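# Lift the carton with both hands and hold it

## Task

Grip the carton between the two hands, raise the whole of it at least three finger widths above the table, and keep it steady in the air, touching nothing but the hands at the end. The task fails if any motor of either hand reads moving in hand_stopped_by when it ends, or if anything is pushed or knocked off the table.

## Robot and tools

ROBOT AND FRAME. A humanoid upper body on a stand past the table's -x edge, facing about +x, with left_arm (a left hand, on the +y side) and right_arm (a right hand, toward -y). Result poses use one shared scene frame: the table top is z = 0, +z is up, +x runs across the table away from the robot, and the table's near edge is at x = 0.18 m. The pelvis sits 0.01 to 0.14 m above the table. Each shoulder is about 0.28 m above the pelvis, 0.06 m toward +x, and 0.10 m to its own side. A hand point can be at most 0.62 m from its shoulder. The body may be rotated or tilted, and printed positions get less accurate at long reach.

HAND POINT AXES. Each hand point sits 0.05 m in front of the palm, where the index pad would meet the thumb tip in a pinch. Its +z runs along the straightened fingers (tips reach 0.06 to 0.07 m past it), +y points out of the palm, and +x crosses the palm away from the thumb on the right hand but toward the thumb on the left hand. A wrist bracket on the little-finger side stands 0.03 m beyond the point along +y and 0.11 m across the palm, and can collide.

execute_actions(actions). actions is a list of up to 15 actions; each action is a list of up to 15 rows, one per 1/30 s step, and the last row is repeated to fill 15 steps (0.5 s). Every row is one flat list of 28 numbers in [-1, 1], both arms always included: left_arm dx, dy, dz, rx, ry, rz, then left_gripper little, ring, middle, index, thumb_bend, thumb_turn, force_limit, speed, then the same 14 for right_arm and right_gripper. dx..rz are an offset (not a pose) from that hand point's measured pose at the start of the action, expressed in the hand point's own axes; every row in the action refers to that same start, not to the row before. 1.0 equals 0.6 m or 180 degrees; rx, ry, rz form a single rotation vector. An empty list just returns state and images.

HAND NUMBERS are absolute targets, not offsets. Fingers: +1 straight, -1 curled into the palm. thumb_bend: +1 straight, -1 fully bent. thumb_turn: +1 beside the palm, -1 across in front of it. A pinch is near index -0.22, thumb_bend -0.75, thumb_turn -0.57. force_limit maps -1..+1 to about 0..10 N at the fingertip (0..15 N for the two thumb motors) and only stops closing motion. speed maps -1..+1 from nearly still to full (whole travel in 0.6 s). There is no 'no change' value: to keep a hand as is, resend its last eight numbers, or, before any were sent, its hand_measured six plus hand_force_limit and hand_speed.

move(target, speed, blocking). target is one 28-number row as above; the arm parts are offsets from the pose in the latest result that shows one, in hand point axes; the hand numbers are sent at the start. Each hand point travels a straight line; both finish together in 0.5 to 10 s (cut off at 10 s). speed is top path speed in m/s, 0.002 to 0.5 (default 0.25), turning at up to twice that in rad/s. Paths ignore obstacles and the other arm, and can lag, stray or overshoot speed, especially with a nearly straight arm. Faster contact hits harder; aiming deeper past contact presses harder. blocking=false returns after 0.5 s while motion continues; then use wait or stop before other commands. The 'move:' line reports the ending (done, off_target, moving, held, fault) and limits (paced = pose clipped, held = steps blocked, after which the arm may surge).

wait(seconds): 0 to 10, lets time run with last commands held. stop(): brakes a running move (needs room). zoom_image(camera, region): camera is cam_high, cam_left_wrist or cam_right_wrist; region [x0, y0, x1, y1] pixels, top-left origin, at most 504 by 504. Image sizes: cam_high 672x504, wrist cameras 616x616. show_instructions(): shows the reference pages. finished_scene(scene): ends scene number 1 or 2, irreversibly; the goal must already hold.

CONTROL LIMITS. Each step the commanded pose is clipped to 70 mm and 16 degrees from the measured pose; position wins over orientation. Far targets need several actions; each arm ends at its last clipped pose, which 'Hand target' lines show. Joints move at most 2.4 rad/s.

GRIPPING. With thumb_turn fully in front, a hand can wrap objects 0.035 to 0.08 m wide, centred on the wrist side of the point; turn the thumb before arriving. A motor moves only when its target changes by 0.01 or more, then runs until it arrives (target) or hits force_limit (force); if blocked it shows moving until its time runs out, then stalled; fault means dead. Close slowly (speed -0.9 or lower) for gentle grips. hand_load_n near 0 everywhere means the grip is lost. Make sure every motor has settled before finishing.

AVOID. Hard hits or presses between the arms (any part), anything leaving the table, drops and slams. Contact torque at a joint's limit (23.5 N m, wrist pitch and yaw 4.7 N m, including the object's weight) stops that arm for 10 s. Motors holding load heat up; MOTOR HOT warns at 90 °C and at 120 °C the arm drops. 'pose unreachable' means a clearance check altered that arm's command. The robot keeps holding its last command while you compose a reply.

Each tool is called by a JSON object that holds its "api" and its "payload".

## Session

{"api": "execute_actions", "payload": {"actions": []}}

Scene clock: 0.00 s.
left_arm: end_effector_position=(+0.1186, +0.1548, +0.5329) hand_measured=(+1.000, +1.000, +1.000, +1.000, +1.000, +1.000) hand_load_n=(+0.0, +0.0, +0.0, +0.0, +0.0, +0.0) hand_stopped_by=(target, target, target, target, target, target) hand_force_limit=0.00 hand_speed=-0.80 end_effector_quat_wxyz=(-0.047, +0.032, -0.083, +0.995) | right_arm: end_effector_position=(+0.1737, -0.0900, +0.5178) hand_measured=(+1.000, +1.000, +1.000, +1.000, +1.000, +1.000) hand_load_n=(+0.0, +0.0, +0.0, +0.0, +0.0, +0.0) hand_stopped_by=(target, target, target, target, target, target) hand_force_limit=0.00 hand_speed=-0.80 end_effector_quat_wxyz=(+0.971, -0.167, +0.067, +0.155)
Joint positions: left_arm=[-0.018  0.41   0.358 -0.623 -0.516 -1.041 -0.165] | right_arm=[-0.199 -0.577 -0.075 -0.471  0.547 -1.013  0.246]
Joint velocities: left_arm=[-0.018 -0.003 -0.002  0.002 -0.008  0.     0.   ] | right_arm=[ 0.008 -0.006  0.009  0.    -0.012  0.     0.   ]
Joint torques (N m, as the arm reports them, + toward a larger angle): no reading
Hand target (left_arm): +0.119, +0.155, +0.533; -0.047, +0.032, -0.083, +0.995
Hand target (right_arm): +0.174, -0.090, +0.518; +0.971, -0.167, +0.067, +0.155

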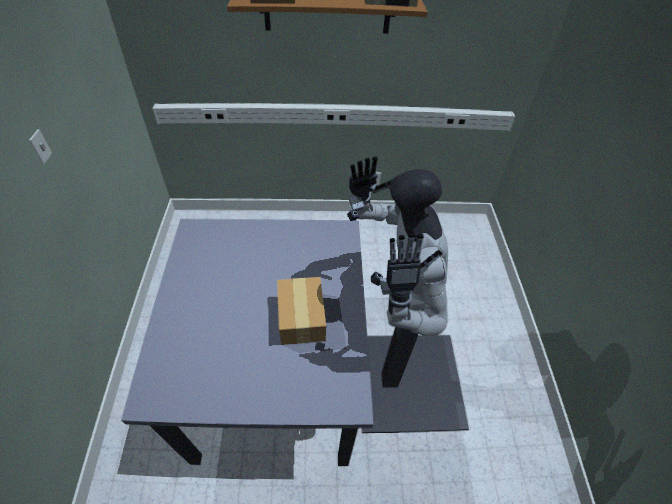

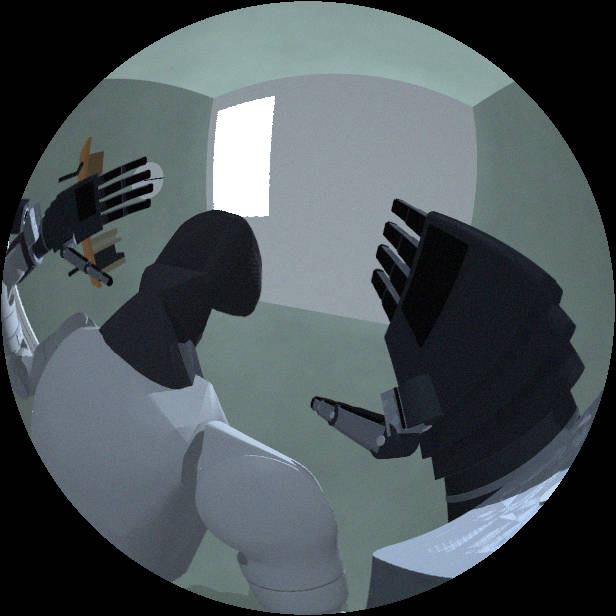

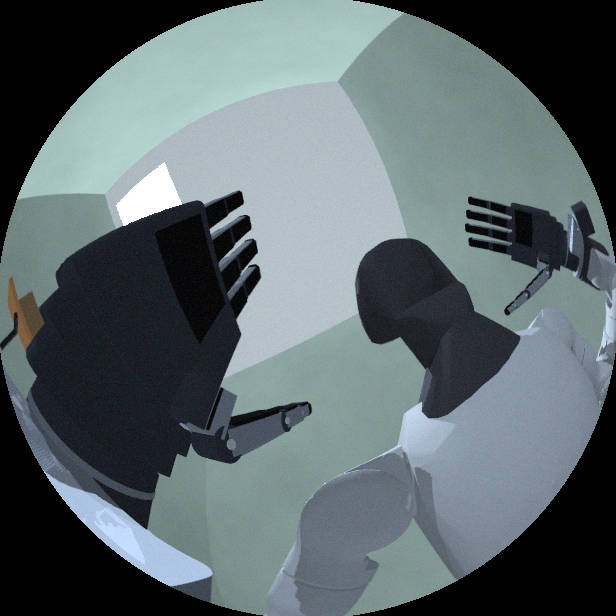

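{"api": "move", "payload": {"target": [-0.452,-0.052,-0.598,-0.006,-0.699,-0.075,0.4,0.4,0.4,0.4,1,1,0,-0.5,0.35,-0.073,-0.575,0.164,0.664,0.066,0.4,0.4,0.4,0.4,1,1,0,-0.5], "speed": 0.3}}

Scene clock: 8.07 s.
left_arm: end_effector_position=(+0.3663, +0.2727, +0.1810) hand_measured=(+0.400, +0.400, +0.400, +0.400, +1.000, +1.000) hand_load_n=(+0.0, +0.0, +0.0, +0.0, +0.0, +0.0) hand_stopped_by=(target, target, target, target, target, target) hand_force_limit=0.00 hand_speed=-0.50 end_effector_quat_wxyz=(-0.006, +0.901, +0.003, +0.434) | right_arm: end_effector_position=(+0.3566, -0.1862, +0.1664) hand_measured=(+0.400, +0.400, +0.400, +0.400, +1.000, +1.000) hand_load_n=(+0.0, +0.0, +0.0, +0.0, +0.0, +0.0) hand_stopped_by=(target, target, target, target, target, target) hand_force_limit=0.00 hand_speed=-0.50 end_effector_quat_wxyz=(+0.421, -0.012, +0.907, -0.003)
Joint positions: left_arm=[-0.07   1.108 -0.007 -0.012 -1.076  0.489 -0.025] | right_arm=[ 0.179 -1.028 -0.007 -0.383  1.165  0.463 -0.363]
Joint velocities: left_arm=[ 0.003  0.    -0.002  0.006  0.     0.     0.   ] | right_arm=[-0.006  0.005  0.006  0.002  0.     0.003  0.   ]
Joint torques (N m, as the arm reports them, + toward a larger angle): left_arm=[-3.41  3.86  1.93 -1.17  0.06 -0.75 -0.15] | right_arm=[-2.59 -5.11 -1.95 -1.87  0.41 -0.94 -0.07]
Hand target (left_arm): +0.366, +0.272, +0.180; -0.005, +0.902, +0.003, +0.433
Hand target (right_arm): +0.357, -0.186, +0.165; +0.419, -0.010, +0.908, -0.002
Off the commanded pose (left_arm): 0.013 m, 2 deg.
Off the commanded pose (right_arm): 0.006 m, 1 deg.
move: off_target (left_arm, right_arm)

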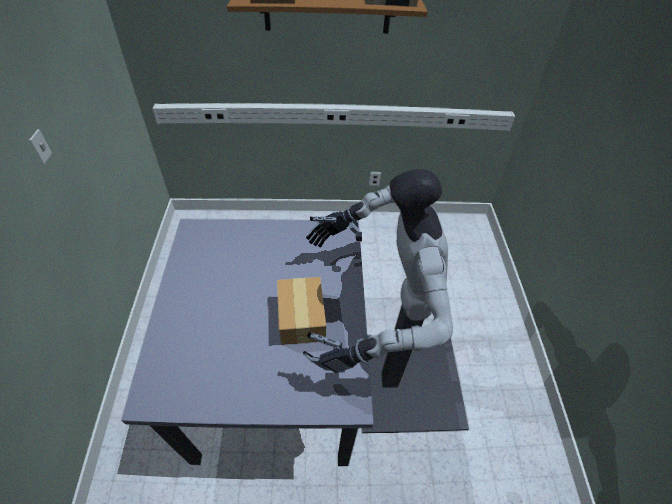

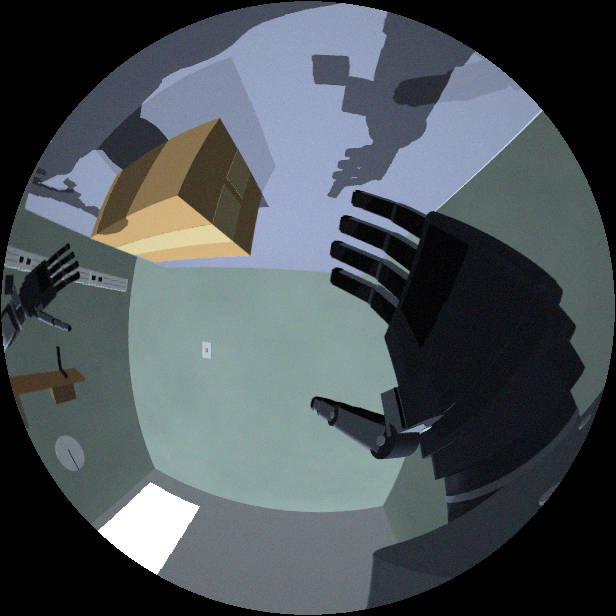

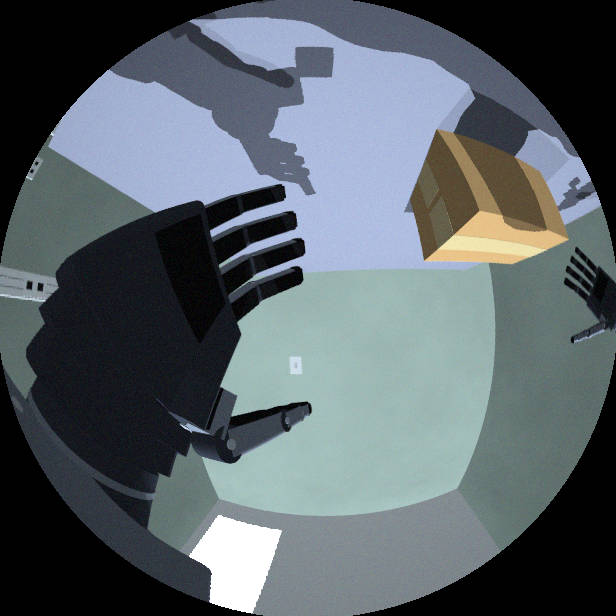

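{"api": "move", "payload": {"target": [-0.03,0.138,0.163,0,0,0,0.6,0.6,0.6,0.6,1,1,0,-0.5,0,0.143,0.158,0,0,0,0.6,0.6,0.6,0.6,1,1,0,-0.5], "speed": 0.15}}

{"api": "move", "payload": {"target": [0,0.1,0,-0.03,0,0.01,0.6,0.6,0.6,0.6,1,1,0,-0.5,0,0.1,0,-0.03,0,-0.01,0.6,0.6,0.6,0.6,1,1,0,-0.5], "speed": 0.06}}

Scene clock: 9.50 s.
left_arm: end_effector_position=(+0.4277, +0.1879, +0.0976) hand_measured=(+0.600, +0.600, +0.600, +0.600, +1.000, +1.000) hand_load_n=(+0.0, +0.0, +0.0, +0.0, +0.0, +0.0) hand_stopped_by=(target, target, target, target, target, target) hand_force_limit=0.00 hand_speed=-0.50 end_effector_quat_wxyz=(-0.002, +0.906, +0.006, +0.424) | right_arm: end_effector_position=(+0.4321, -0.1016, +0.1106) hand_measured=(+0.600, +0.600, +0.600, +0.600, +1.000, +1.000) hand_load_n=(+0.0, +0.0, +0.0, +0.0, +0.0, +0.0) hand_stopped_by=(target, target, target, target, target, target) hand_force_limit=0.00 hand_speed=-0.50 end_effector_quat_wxyz=(+0.426, -0.011, +0.905, -0.004)
Joint positions: left_arm=[-0.503  0.635 -0.346  0.412 -0.774  0.395  0.098] | right_arm=[-0.4   -0.609  0.382  0.087  0.904  0.477 -0.478]
Joint velocities: left_arm=[ 0.011 -0.005 -0.006 -0.003  0.002 -0.001  0.   ] | right_arm=[ 0.003  0.    -0.006 -0.008 -0.002 -0.001  0.   ]
Joint torques (N m, as the arm reports them, + toward a larger angle): left_arm=[-5.69  2.87  1.25 -2.33  0.42 -0.96 -0.16] | right_arm=[-5.53 -4.02 -1.2  -2.57 -0.08 -1.2   0.21]
Hand target (left_arm): +0.428, +0.188, +0.098; -0.004, +0.905, +0.004, +0.425
Hand target (right_arm): +0.432, -0.102, +0.110; +0.427, -0.013, +0.904, -0.005
Off the commanded pose (left_arm): 0.010 m, 1 deg.
Off the commanded pose (right_arm): 0.008 m, 1 deg.
move: off_target (left_arm, right_arm)

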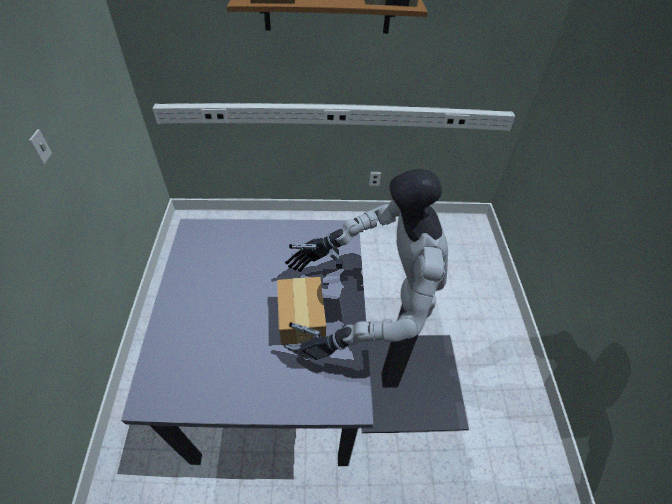

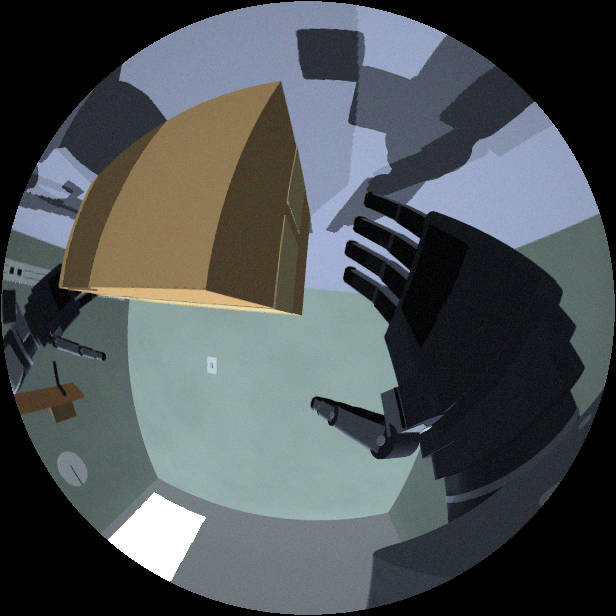

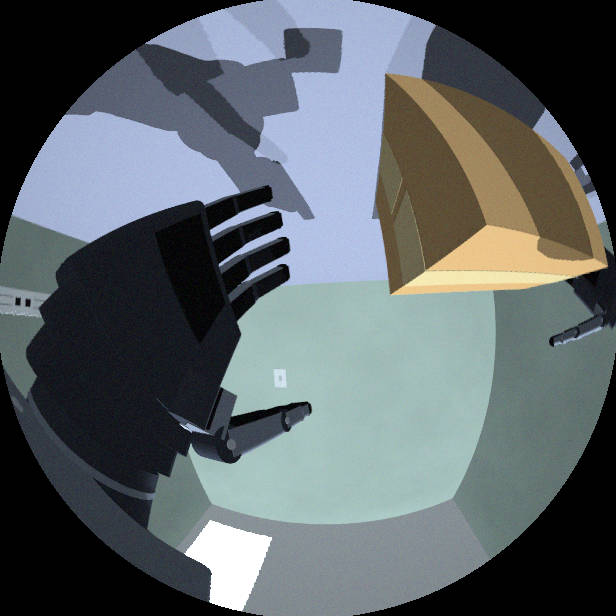

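Scene clock: 10.87 s.
left_arm: end_effector_position=(+0.4286, +0.1363, +0.0954) hand_measured=(+0.600, +0.600, +0.600, +0.600, +1.000, +1.000) hand_load_n=(+0.0, +0.0, +1.0, +0.5, +0.0, +0.0) hand_stopped_by=(target, target, target, target, target, target) hand_force_limit=0.00 hand_speed=-0.50 end_effector_quat_wxyz=(+0.022, +0.906, -0.025, +0.423) | right_arm: end_effector_position=(+0.4323, -0.0417, +0.1128) hand_measured=(+0.600, +0.600, +0.600, +0.600, +1.000, +1.000) hand_load_n=(+0.0, +0.0, +0.0, +0.0, +0.0, +0.0) hand_stopped_by=(target, target, target, target, target, target) hand_force_limit=0.00 hand_speed=-0.50 end_effector_quat_wxyz=(+0.427, -0.043, +0.902, +0.036)
Joint positions: left_arm=[-0.54   0.558 -0.424  0.372 -0.764  0.417  0.157] | right_arm=[-0.492 -0.5    0.475  0.125  0.881  0.482 -0.496]
Joint velocities: left_arm=[ 0.003 -0.003 -0.005 -0.002 -0.008  0.     0.   ] | right_arm=[-0.018  0.002  0.006  0.005 -0.009  0.     0.   ]
Joint torques (N m, as the arm reports them, + toward a larger angle): left_arm=[-5.84  1.63  0.81 -3.31  0.13 -0.73 -0.39] | right_arm=[-6.17 -2.99 -0.94 -2.7  -0.05 -1.04 -0.05]
Hand target (left_arm): +0.427, +0.128, +0.095; +0.033, +0.906, -0.030, +0.421
Hand target (right_arm): +0.433, -0.042, +0.112; +0.428, -0.045, +0.902, +0.032
Off the commanded pose (left_arm): 0.009 m, 1 deg.
Off the commanded pose (right_arm): 0.003 m, 1 deg.
move: off_target (left_arm)

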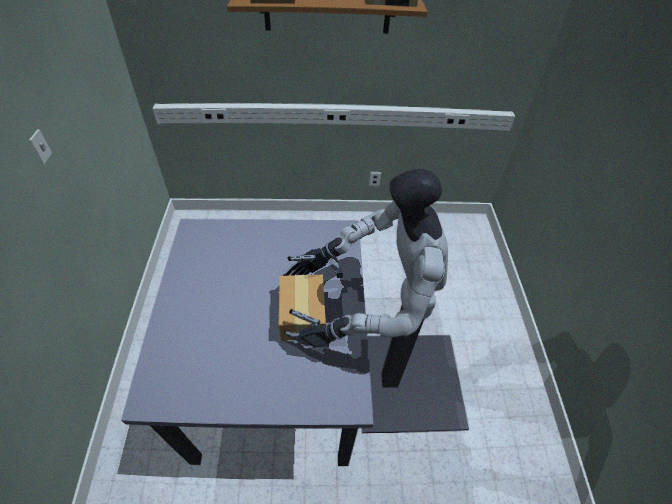

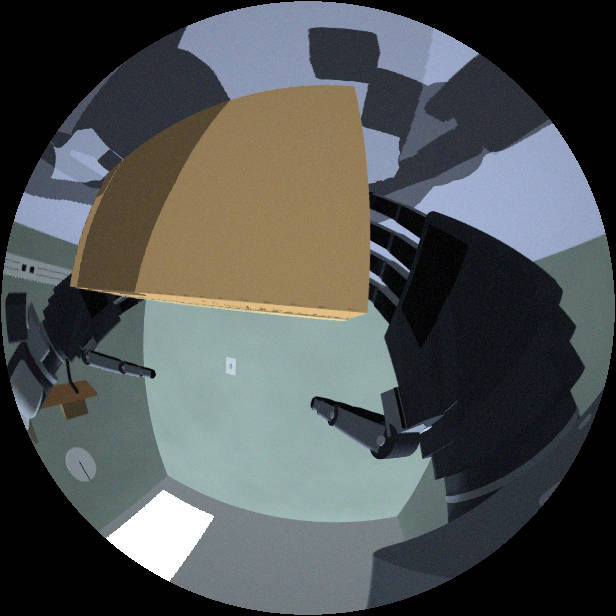

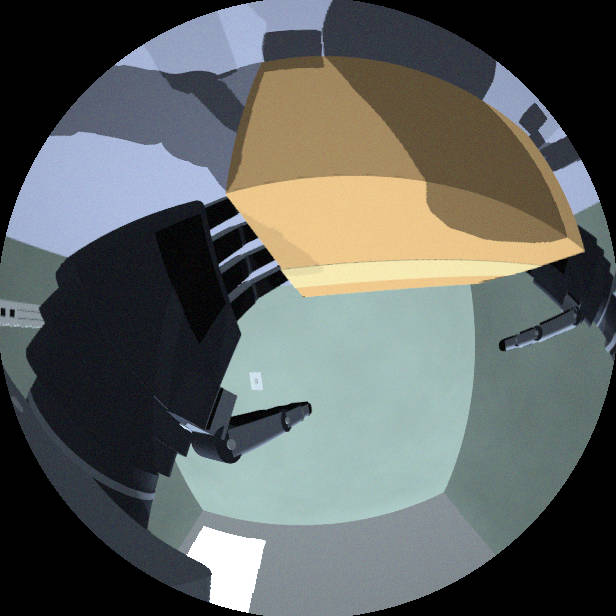

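{"api": "execute_actions", "payload": {"actions": [[[0,0.01,0,0,0,0,0.8,0.8,0.8,0.8,1,1,0,-0.5,0.035,0.01,0.03,0,0,0,0.8,0.8,0.8,0.8,1,1,0,-0.5]],[[0,0.05,0,0,0,0,0.8,0.8,0.8,0.8,1,1,0,-0.5,0,0.05,0,0,0,0,0.8,0.8,0.8,0.8,1,1,0,-0.5]],[[0,0.07,-0.01,-0.03,0,0,0.8,0.8,0.8,0.8,1,1,0,-0.5,0,0.07,-0.01,-0.03,0,0,0.8,0.8,0.8,0.8,1,1,0,-0.5]],[[0.03,0.08,-0.04,-0.04,0,0,0.8,0.8,0.8,0.8,1,1,0,-0.5,-0.03,0.08,-0.04,-0.04,0,0,0.8,0.8,0.8,0.8,1,1,0,-0.5]],[[0.04,0.08,-0.04,-0.04,0,0,0.8,0.8,0.8,0.8,1,1,0,-0.5,-0.04,0.08,-0.04,-0.04,0,0,0.8,0.8,0.8,0.8,1,1,0,-0.5]],[[0.04,0.08,-0.04,-0.04,0,0,0.8,0.8,0.8,0.8,1,1,0,-0.5,-0.04,0.08,-0.04,-0.04,0,0,0.8,0.8,0.8,0.8,1,1,0,-0.5]]]}}

{"api": "wait", "payload": {"seconds": 2}}

Scene clock: 13.97 s.
left_arm: end_effector_position=(+0.4194, +0.1128, +0.1335) hand_measured=(+0.800, +0.800, +0.800, +0.802, +1.000, +1.000) hand_load_n=(+0.0, +0.0, +0.0, +9.5, +0.0, +0.0) hand_stopped_by=(target, target, target, target, target, target) hand_force_limit=0.00 hand_speed=-0.50 end_effector_quat_wxyz=(-0.063, +0.921, -0.047, +0.382) | right_arm: end_effector_position=(+0.4435, -0.0110, +0.1391) hand_measured=(+0.800, +0.800, +0.800, +0.800, +1.000, +1.000) hand_load_n=(+1.0, +3.5, +6.0, +0.5, +0.0, +0.0) hand_stopped_by=(target, target, target, target, target, target) hand_force_limit=0.00 hand_speed=-0.50 end_effector_quat_wxyz=(+0.420, -0.047, +0.906, -0.021)
Joint positions: left_arm=[-0.589  0.536 -0.357 -0.064 -0.913  0.936  0.631] | right_arm=[-0.63  -0.375  0.461  0.036  0.923  0.724 -0.804]
Joint velocities: left_arm=[ 0.008 -0.026  0.032 -0.006 -0.006  0.03   0.   ] | right_arm=[ 0.011 -0.002 -0.012  0.008  0.008  0.008 -0.007]
Joint torques (N m, as the arm reports them, + toward a larger angle): left_arm=[-7.39 -1.61 -0.14 -6.77 -1.97 -0.95 -1.67] | right_arm=[-11.35   3.74   0.09  -7.14   1.98  -2.07   3.44]
Hand target (left_arm): +0.412, +0.063, +0.147; +0.015, +0.918, -0.070, +0.389
Hand target (right_arm): +0.429, +0.033, +0.151; +0.417, -0.073, +0.905, +0.045
Off the commanded pose (left_arm): 0.052 m, 9 deg.
Off the commanded pose (right_arm): 0.051 m, 8 deg.

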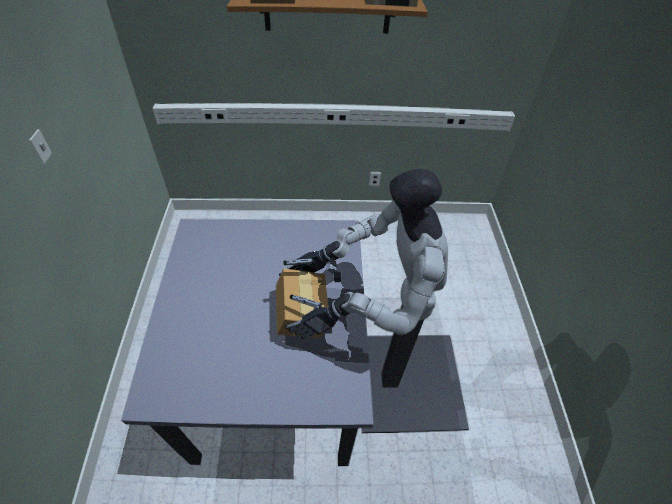

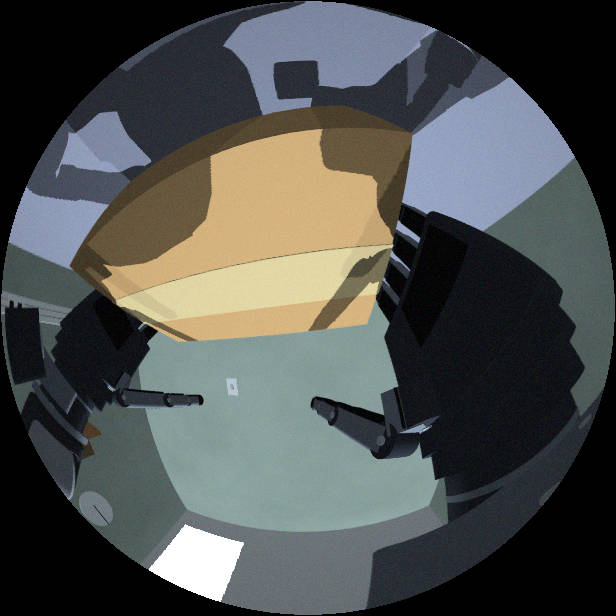

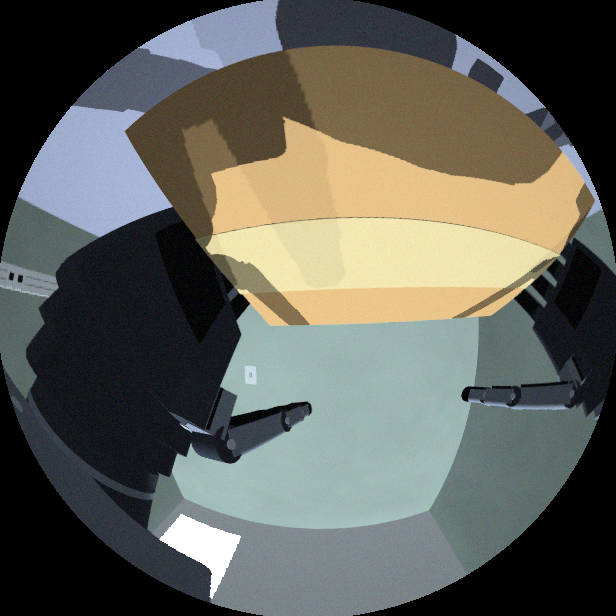

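Scene clock: 15.97 s.
left_arm: end_effector_position=(+0.4194, +0.1123, +0.1337) hand_measured=(+0.800, +0.800, +0.800, +0.802, +1.000, +1.000) hand_load_n=(+0.0, +0.0, +0.0, +9.5, +0.0, +0.0) hand_stopped_by=(target, target, target, target, target, target) hand_force_limit=0.00 hand_speed=-0.50 end_effector_quat_wxyz=(-0.063, +0.921, -0.047, +0.382) | right_arm: end_effector_position=(+0.4433, -0.0114, +0.1386) hand_measured=(+0.800, +0.800, +0.800, +0.800, +1.000, +1.000) hand_load_n=(+0.0, +3.5, +6.5, +1.0, +0.0, +0.0) hand_stopped_by=(target, target, target, target, target, target) hand_force_limit=0.00 hand_speed=-0.50 end_effector_quat_wxyz=(+0.419, -0.047, +0.907, -0.021)
Joint positions: left_arm=[-0.589  0.534 -0.355 -0.064 -0.913  0.937  0.631] | right_arm=[-0.629 -0.375  0.461  0.036  0.923  0.725 -0.805]
Joint velocities: left_arm=[ 0.    -0.008  0.     0.009 -0.005  0.     0.   ] | right_arm=[ 0.     0.     0.002 -0.003  0.     0.     0.   ]
Joint torques (N m, as the arm reports them, + toward a larger angle): left_arm=[-7.37 -1.55 -0.08 -6.66 -1.95 -0.95 -1.67] | right_arm=[-11.12   3.72   0.24  -7.02   1.98  -1.96   3.45]
Hand target (left_arm): +0.412, +0.063, +0.147; +0.015, +0.918, -0.070, +0.389
Hand target (right_arm): +0.429, +0.033, +0.151; +0.417, -0.073, +0.905, +0.045
Off the commanded pose (left_arm): 0.051 m, 9 deg.
Off the commanded pose (right_arm): 0.051 m, 8 deg.
wait: 2.00 s; at rest by 0.17 s

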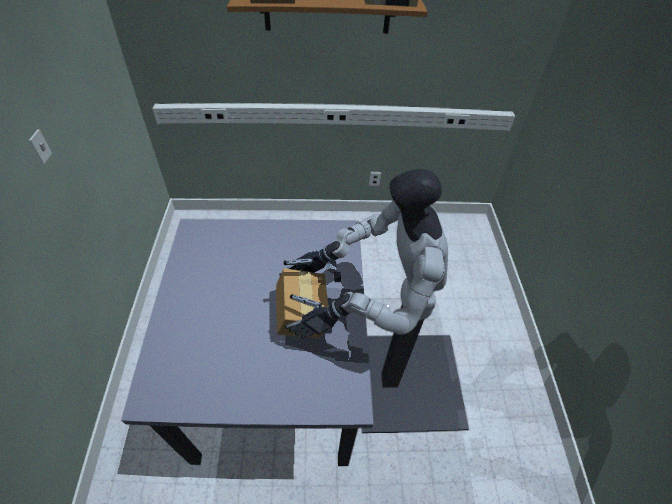

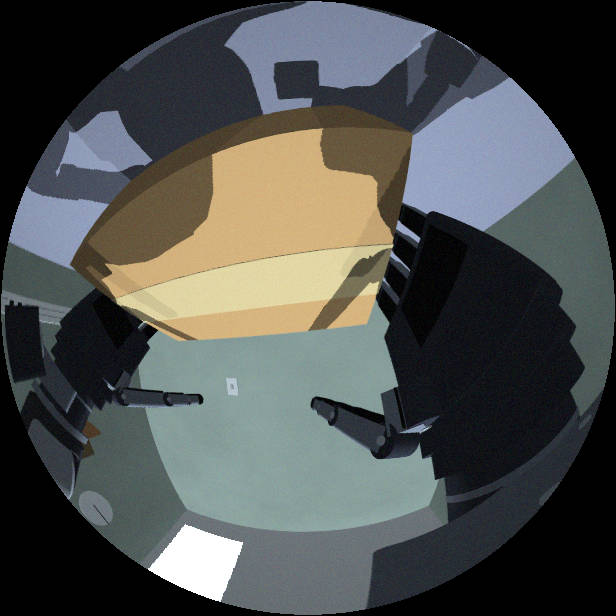

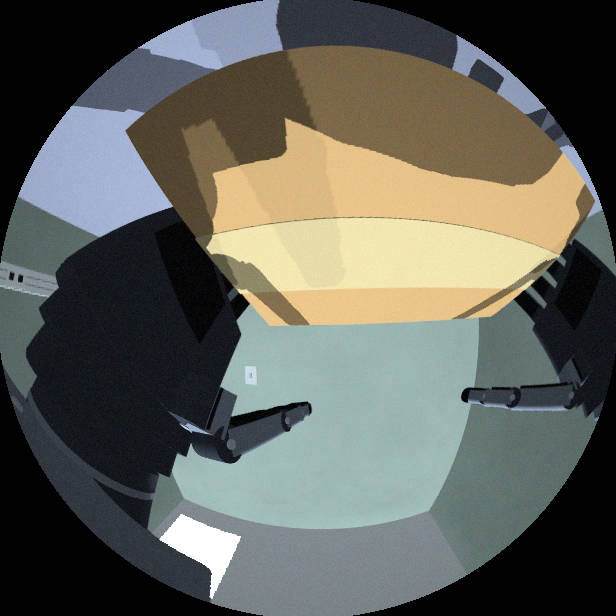

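{"api": "move", "payload": {"target": [-0.093,-0.025,0.023,0,0.028,-0.04,0.8,0.8,0.8,0.8,1,1,0,-0.5,0.127,-0.025,-0.01,0,0,0.025,0.8,0.8,0.8,0.8,1,1,0,-0.5], "speed": 0.06}}

{"api": "execute_actions", "payload": {"actions": [[[0,0.05,0,0,0,0,0.8,0.8,0.8,0.8,1,1,0,-0.5,0,0.05,0,0,0,0,0.8,0.8,0.8,0.8,1,1,0,-0.5]],[[0,0.08,-0.01,-0.02,0,-0.01,0.8,0.8,0.8,0.8,1,1,0,-0.5,0,0.08,-0.01,-0.02,0,0,0.8,0.8,0.8,0.8,1,1,0,-0.5]],[[0.03,0.09,-0.04,-0.04,0,-0.015,0.8,0.8,0.8,0.8,1,1,0,-0.5,-0.03,0.09,-0.05,-0.04,0,0,0.8,0.8,0.8,0.8,1,1,0,-0.5]],[[0.045,0.09,-0.04,-0.04,0,-0.015,0.8,0.8,0.8,0.8,1,1,0,-0.5,-0.04,0.09,-0.05,-0.04,0,0,0.8,0.8,0.8,0.8,1,1,0,-0.5]],[[0.045,0.09,-0.04,-0.04,0,-0.015,0.8,0.8,0.8,0.8,1,1,0,-0.5,-0.04,0.09,-0.05,-0.04,0,0,0.8,0.8,0.8,0.8,1,1,0,-0.5]]]}}

Scene clock: 17.80 s.
left_arm: end_effector_position=(+0.3937, +0.1436, +0.0855) hand_measured=(+0.800, +0.800, +0.800, +0.800, +1.000, +1.000) hand_load_n=(+0.0, +0.0, +0.0, +0.0, +0.0, +0.0) hand_stopped_by=(target, target, target, target, target, target) hand_force_limit=0.00 hand_speed=-0.50 end_effector_quat_wxyz=(-0.042, +0.904, +0.016, +0.425) | right_arm: end_effector_position=(+0.3907, -0.0287, +0.0891) hand_measured=(+0.800, +0.800, +0.800, +0.800, +1.000, +1.000) hand_load_n=(+0.0, +0.0, +0.0, +0.0, +0.0, +0.0) hand_stopped_by=(target, target, target, target, target, target) hand_force_limit=0.00 hand_speed=-0.50 end_effector_quat_wxyz=(+0.419, -0.008, +0.908, +0.002)
Joint positions: left_arm=[-0.324  0.528 -0.407  0.102 -0.733  0.431  0.435] | right_arm=[-0.325 -0.385  0.541  0.01   0.795  0.419 -0.706]
Joint velocities: left_arm=[-0.008 -0.002 -0.015  0.002  0.006 -0.007  0.   ] | right_arm=[ 0.008  0.006  0.005 -0.025  0.002 -0.003  0.   ]
Joint torques (N m, as the arm reports them, + toward a larger angle): left_arm=[-4.38  1.76  1.04 -2.86  0.6  -0.92 -0.12] | right_arm=[-4.41 -1.88 -0.49 -2.84 -0.15 -1.06  0.2 ]
Hand target (left_arm): +0.394, +0.143, +0.086; -0.042, +0.904, +0.014, +0.426
Hand target (right_arm): +0.389, -0.029, +0.087; +0.417, -0.010, +0.909, +0.001
Off the commanded pose (left_arm): 0.009 m, 1 deg.
Off the commanded pose (right_arm): 0.006 m, 1 deg.
move: off_target (left_arm, right_arm)

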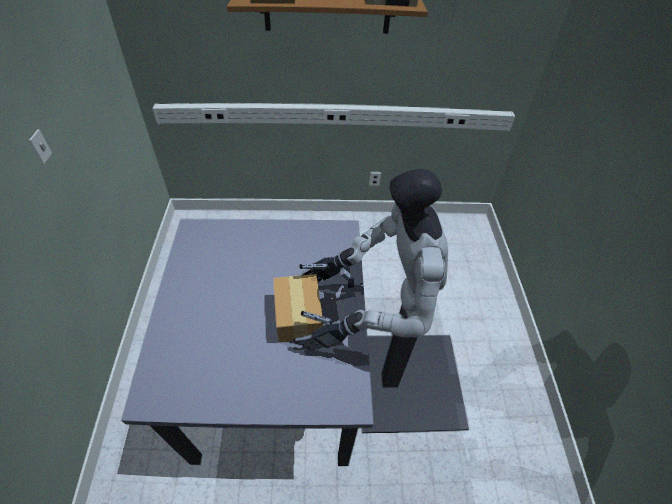

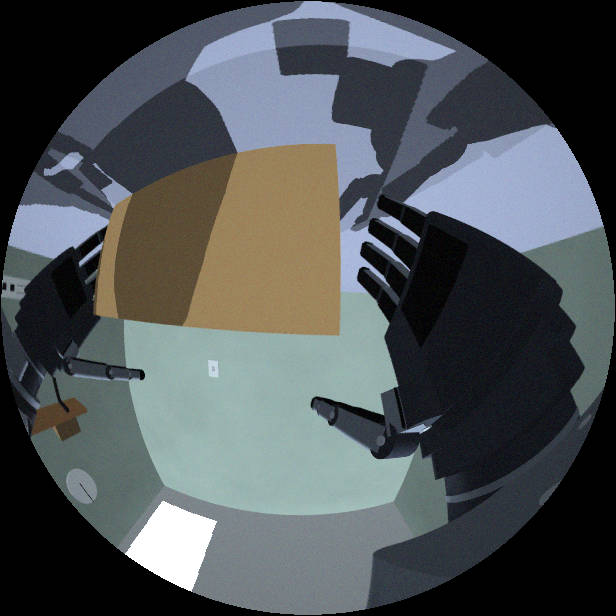

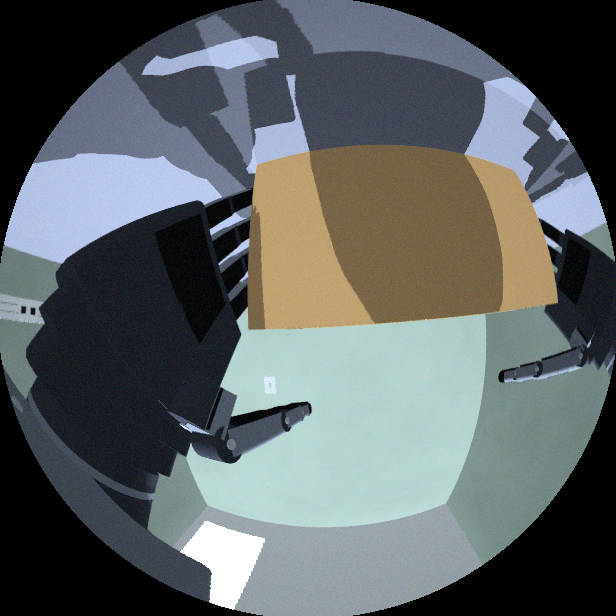

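Scene clock: 20.30 s.
left_arm: end_effector_position=(+0.4078, +0.1177, +0.1129) hand_measured=(+0.800, +0.800, +0.800, +0.800, +1.000, +1.000) hand_load_n=(+0.0, +0.0, +0.0, +2.0, +0.0, +0.0) hand_stopped_by=(target, target, target, target, target, target) hand_force_limit=0.00 hand_speed=-0.50 end_effector_quat_wxyz=(-0.132, +0.904, +0.074, +0.400) | right_arm: end_effector_position=(+0.4302, -0.0027, +0.1718) hand_measured=(+0.800, +0.800, +0.800, +0.800, +1.000, +1.000) hand_load_n=(+7.5, +0.0, +0.0, +0.0, +0.0, +0.0) hand_stopped_by=(target, target, target, target, target, target) hand_force_limit=0.00 hand_speed=-0.50 end_effector_quat_wxyz=(+0.468, +0.026, +0.876, -0.113)
Joint positions: left_arm=[-0.44   0.319 -0.405 -0.065 -0.799  0.719  0.96 ] | right_arm=[-0.575 -0.165  0.524 -0.115  0.794  0.716 -1.236]
Joint velocities: left_arm=[ 0.006 -0.023  0.011 -0.006  0.009  0.     0.   ] | right_arm=[0.081 0.011 0.002 0.015 0.003 0.04  0.   ]
Joint torques (N m, as the arm reports them, + toward a larger angle): left_arm=[-7.46 -2.92 -1.46 -7.17 -1.64 -0.58 -1.79] | right_arm=[-10.7    6.75   2.24  -6.81   2.54  -1.69   3.81]
Hand target (left_arm): +0.407, +0.060, +0.129; -0.046, +0.909, +0.051, +0.411
Hand target (right_arm): +0.410, +0.051, +0.173; +0.452, -0.012, +0.891, -0.032
Off the commanded pose (left_arm): 0.059 m, 10 deg.
Off the commanded pose (right_arm): 0.061 m, 11 deg.

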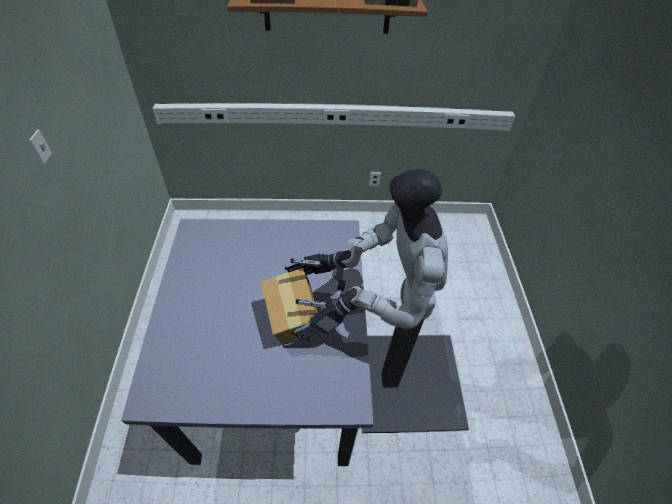

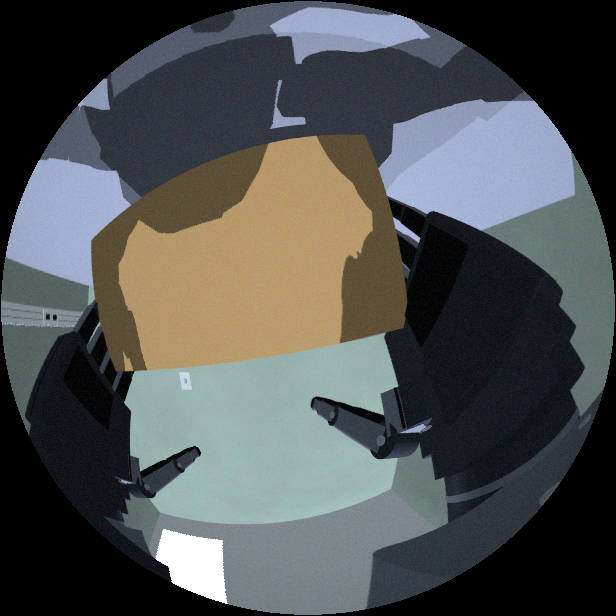

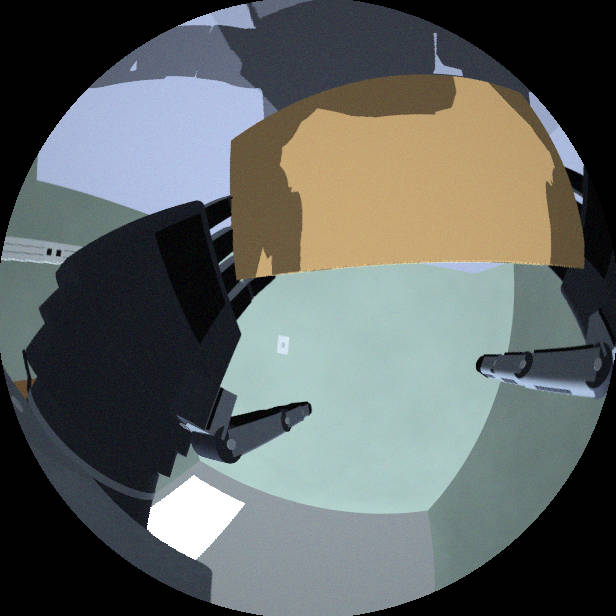

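{"api": "move", "payload": {"target": [0.013,-0.03,0.097,-0.12,0.013,0.02,0.6,0.6,0.6,0.6,1,1,0,-0.5,0.115,-0.037,0.107,-0.095,0.034,0,0.6,0.6,0.6,0.6,1,1,0,-0.5], "speed": 0.07}}

{"api": "execute_actions", "payload": {"actions": [[[0,0.05,0,0,0,0,0.6,0.6,0.6,0.6,1,1,0,-0.5,0,0.05,0,0,0,0,0.6,0.6,0.6,0.6,1,1,0,-0.5]],[[0,0.08,-0.01,-0.03,0,-0.01,0.6,0.6,0.6,0.6,1,1,0,-0.5,0,0.08,-0.02,-0.03,0,0,0.6,0.6,0.6,0.6,1,1,0,-0.5]],[[0.02,0.09,-0.03,-0.055,0,-0.015,0.6,0.6,0.6,0.6,1,1,0,-0.5,-0.01,0.09,-0.04,-0.055,0,0,0.6,0.6,0.6,0.6,1,1,0,-0.5]]]}}

Scene clock: 23.60 s.
left_arm: end_effector_position=(+0.4519, +0.1586, +0.0885) hand_measured=(+0.600, +0.600, +0.600, +0.692, +1.000, +1.000) hand_load_n=(+0.0, +0.0, +0.0, +0.0, +0.0, +0.0) hand_stopped_by=(target, target, target, force, target, target) hand_force_limit=0.00 hand_speed=-0.50 end_effector_quat_wxyz=(+0.024, +0.906, -0.016, +0.422) | right_arm: end_effector_position=(+0.4699, -0.0203, +0.1721) hand_measured=(+0.800, +0.600, +0.600, +0.600, +1.000, +1.000) hand_load_n=(+0.0, -7.0, +0.0, +0.0, +0.0, +0.0) hand_stopped_by=(force, target, target, target, target, target) hand_force_limit=0.00 hand_speed=-0.50 end_effector_quat_wxyz=(+0.488, -0.035, +0.871, +0.052)
Joint positions: left_arm=[-0.683  0.519 -0.411  0.699 -0.713  0.316 -0.007] | right_arm=[-0.643 -0.492  0.487  0.123  0.927  0.458 -0.551]
Joint velocities: left_arm=[ 0.    -0.008 -0.008  0.005 -0.006 -0.007  0.   ] | right_arm=[-0.02  -0.017  0.026  0.035  0.026 -0.014  0.   ]
Joint torques (N m, as the arm reports them, + toward a larger angle): left_arm=[-7.26  1.92  0.89 -2.76  0.27 -1.08 -0.29] | right_arm=[-0.69 -2.54  1.21  1.39  1.01  2.   -0.5 ]
Hand target (left_arm): +0.453, +0.152, +0.091; +0.030, +0.904, -0.020, +0.426
Hand target (right_arm): +0.441, -0.033, +0.112; +0.412, -0.046, +0.910, +0.022
Off the commanded pose (left_arm): 0.008 m, 2 deg.
Off the commanded pose (right_arm): 0.095 m, 10 deg; position clipped at the last step of the last action.
move: off_target (left_arm, right_arm); limits=paced

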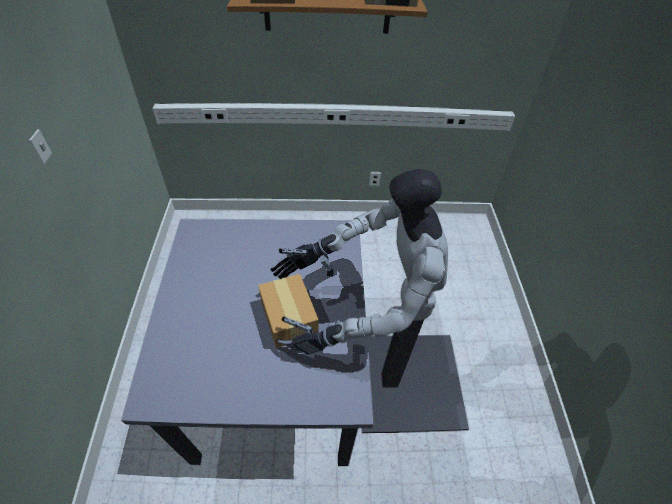

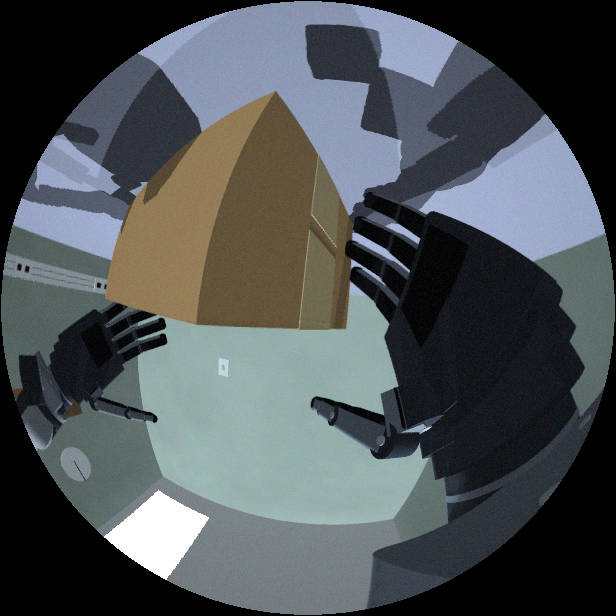

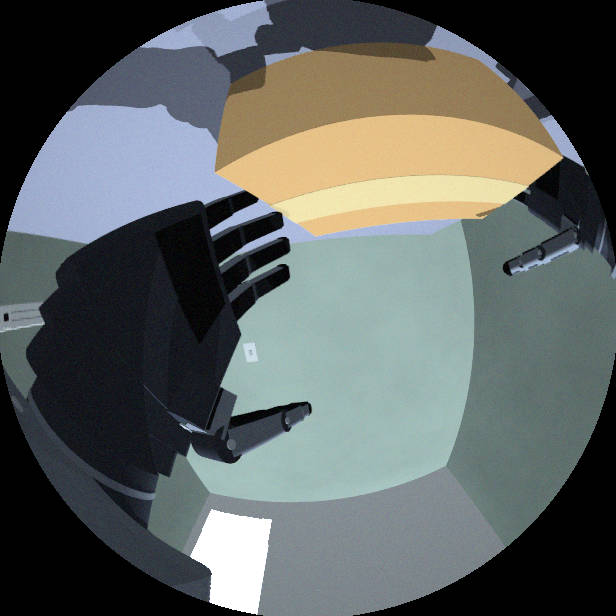

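Scene clock: 25.10 s.
left_arm: end_effector_position=(+0.4448, +0.1509, +0.0884) hand_measured=(+0.600, +0.600, +0.602, +0.692, +1.000, +1.000) hand_load_n=(+0.0, +0.0, +9.0, +1.0, +0.0, +0.0) hand_stopped_by=(target, target, target, force, target, target) hand_force_limit=0.00 hand_speed=-0.50 end_effector_quat_wxyz=(-0.007, +0.913, +0.007, +0.407) | right_arm: end_effector_position=(+0.4645, +0.0005, +0.1756) hand_measured=(+0.800, +0.600, +0.600, +0.600, +1.000, +1.000) hand_load_n=(+9.0, +0.5, +0.0, +0.0, +0.0, +0.0) hand_stopped_by=(force, target, target, target, target, target) hand_force_limit=0.00 hand_speed=-0.50 end_effector_quat_wxyz=(+0.492, -0.050, +0.869, +0.005)
Joint positions: left_arm=[-0.619  0.511 -0.399  0.485 -0.757  0.452  0.206] | right_arm=[-0.678 -0.415  0.532  0.062  0.882  0.544 -0.732]
Joint velocities: left_arm=[-0.005 -0.006  0.005 -0.026  0.006  0.018  0.004] | right_arm=[ 0.017  0.015 -0.015 -0.014 -0.002  0.015  0.   ]
Joint torques (N m, as the arm reports them, + toward a larger angle): left_arm=[-7.78 -1.57 -0.12 -7.3  -1.31 -0.96 -1.87] | right_arm=[-9.43  3.7   0.48 -6.14  1.83 -1.56  3.38]
Hand target (left_arm): +0.444, +0.097, +0.105; +0.070, +0.905, -0.014, +0.419
Hand target (right_arm): +0.450, +0.047, +0.196; +0.496, -0.070, +0.862, +0.084
Off the commanded pose (left_arm): 0.057 m, 9 deg.
Off the commanded pose (right_arm): 0.055 m, 9 deg.

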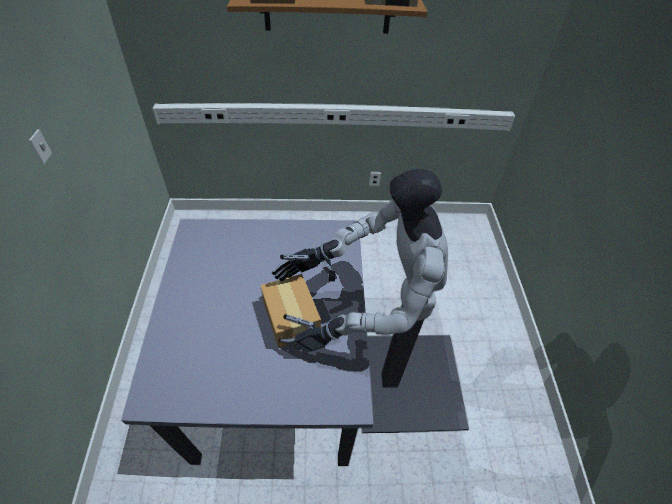

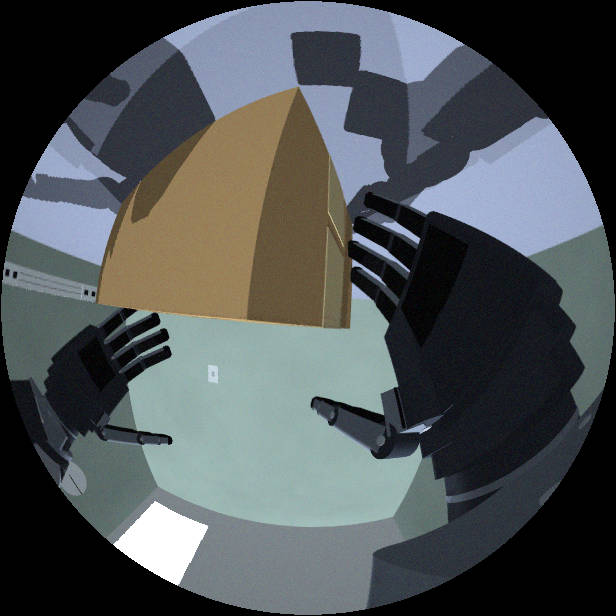

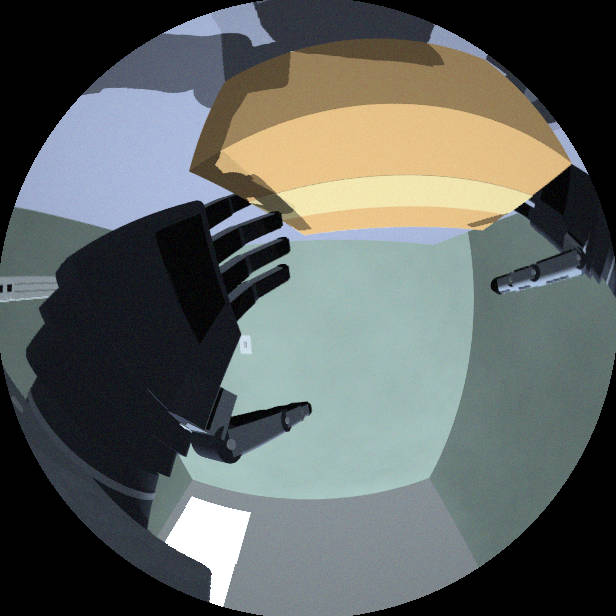

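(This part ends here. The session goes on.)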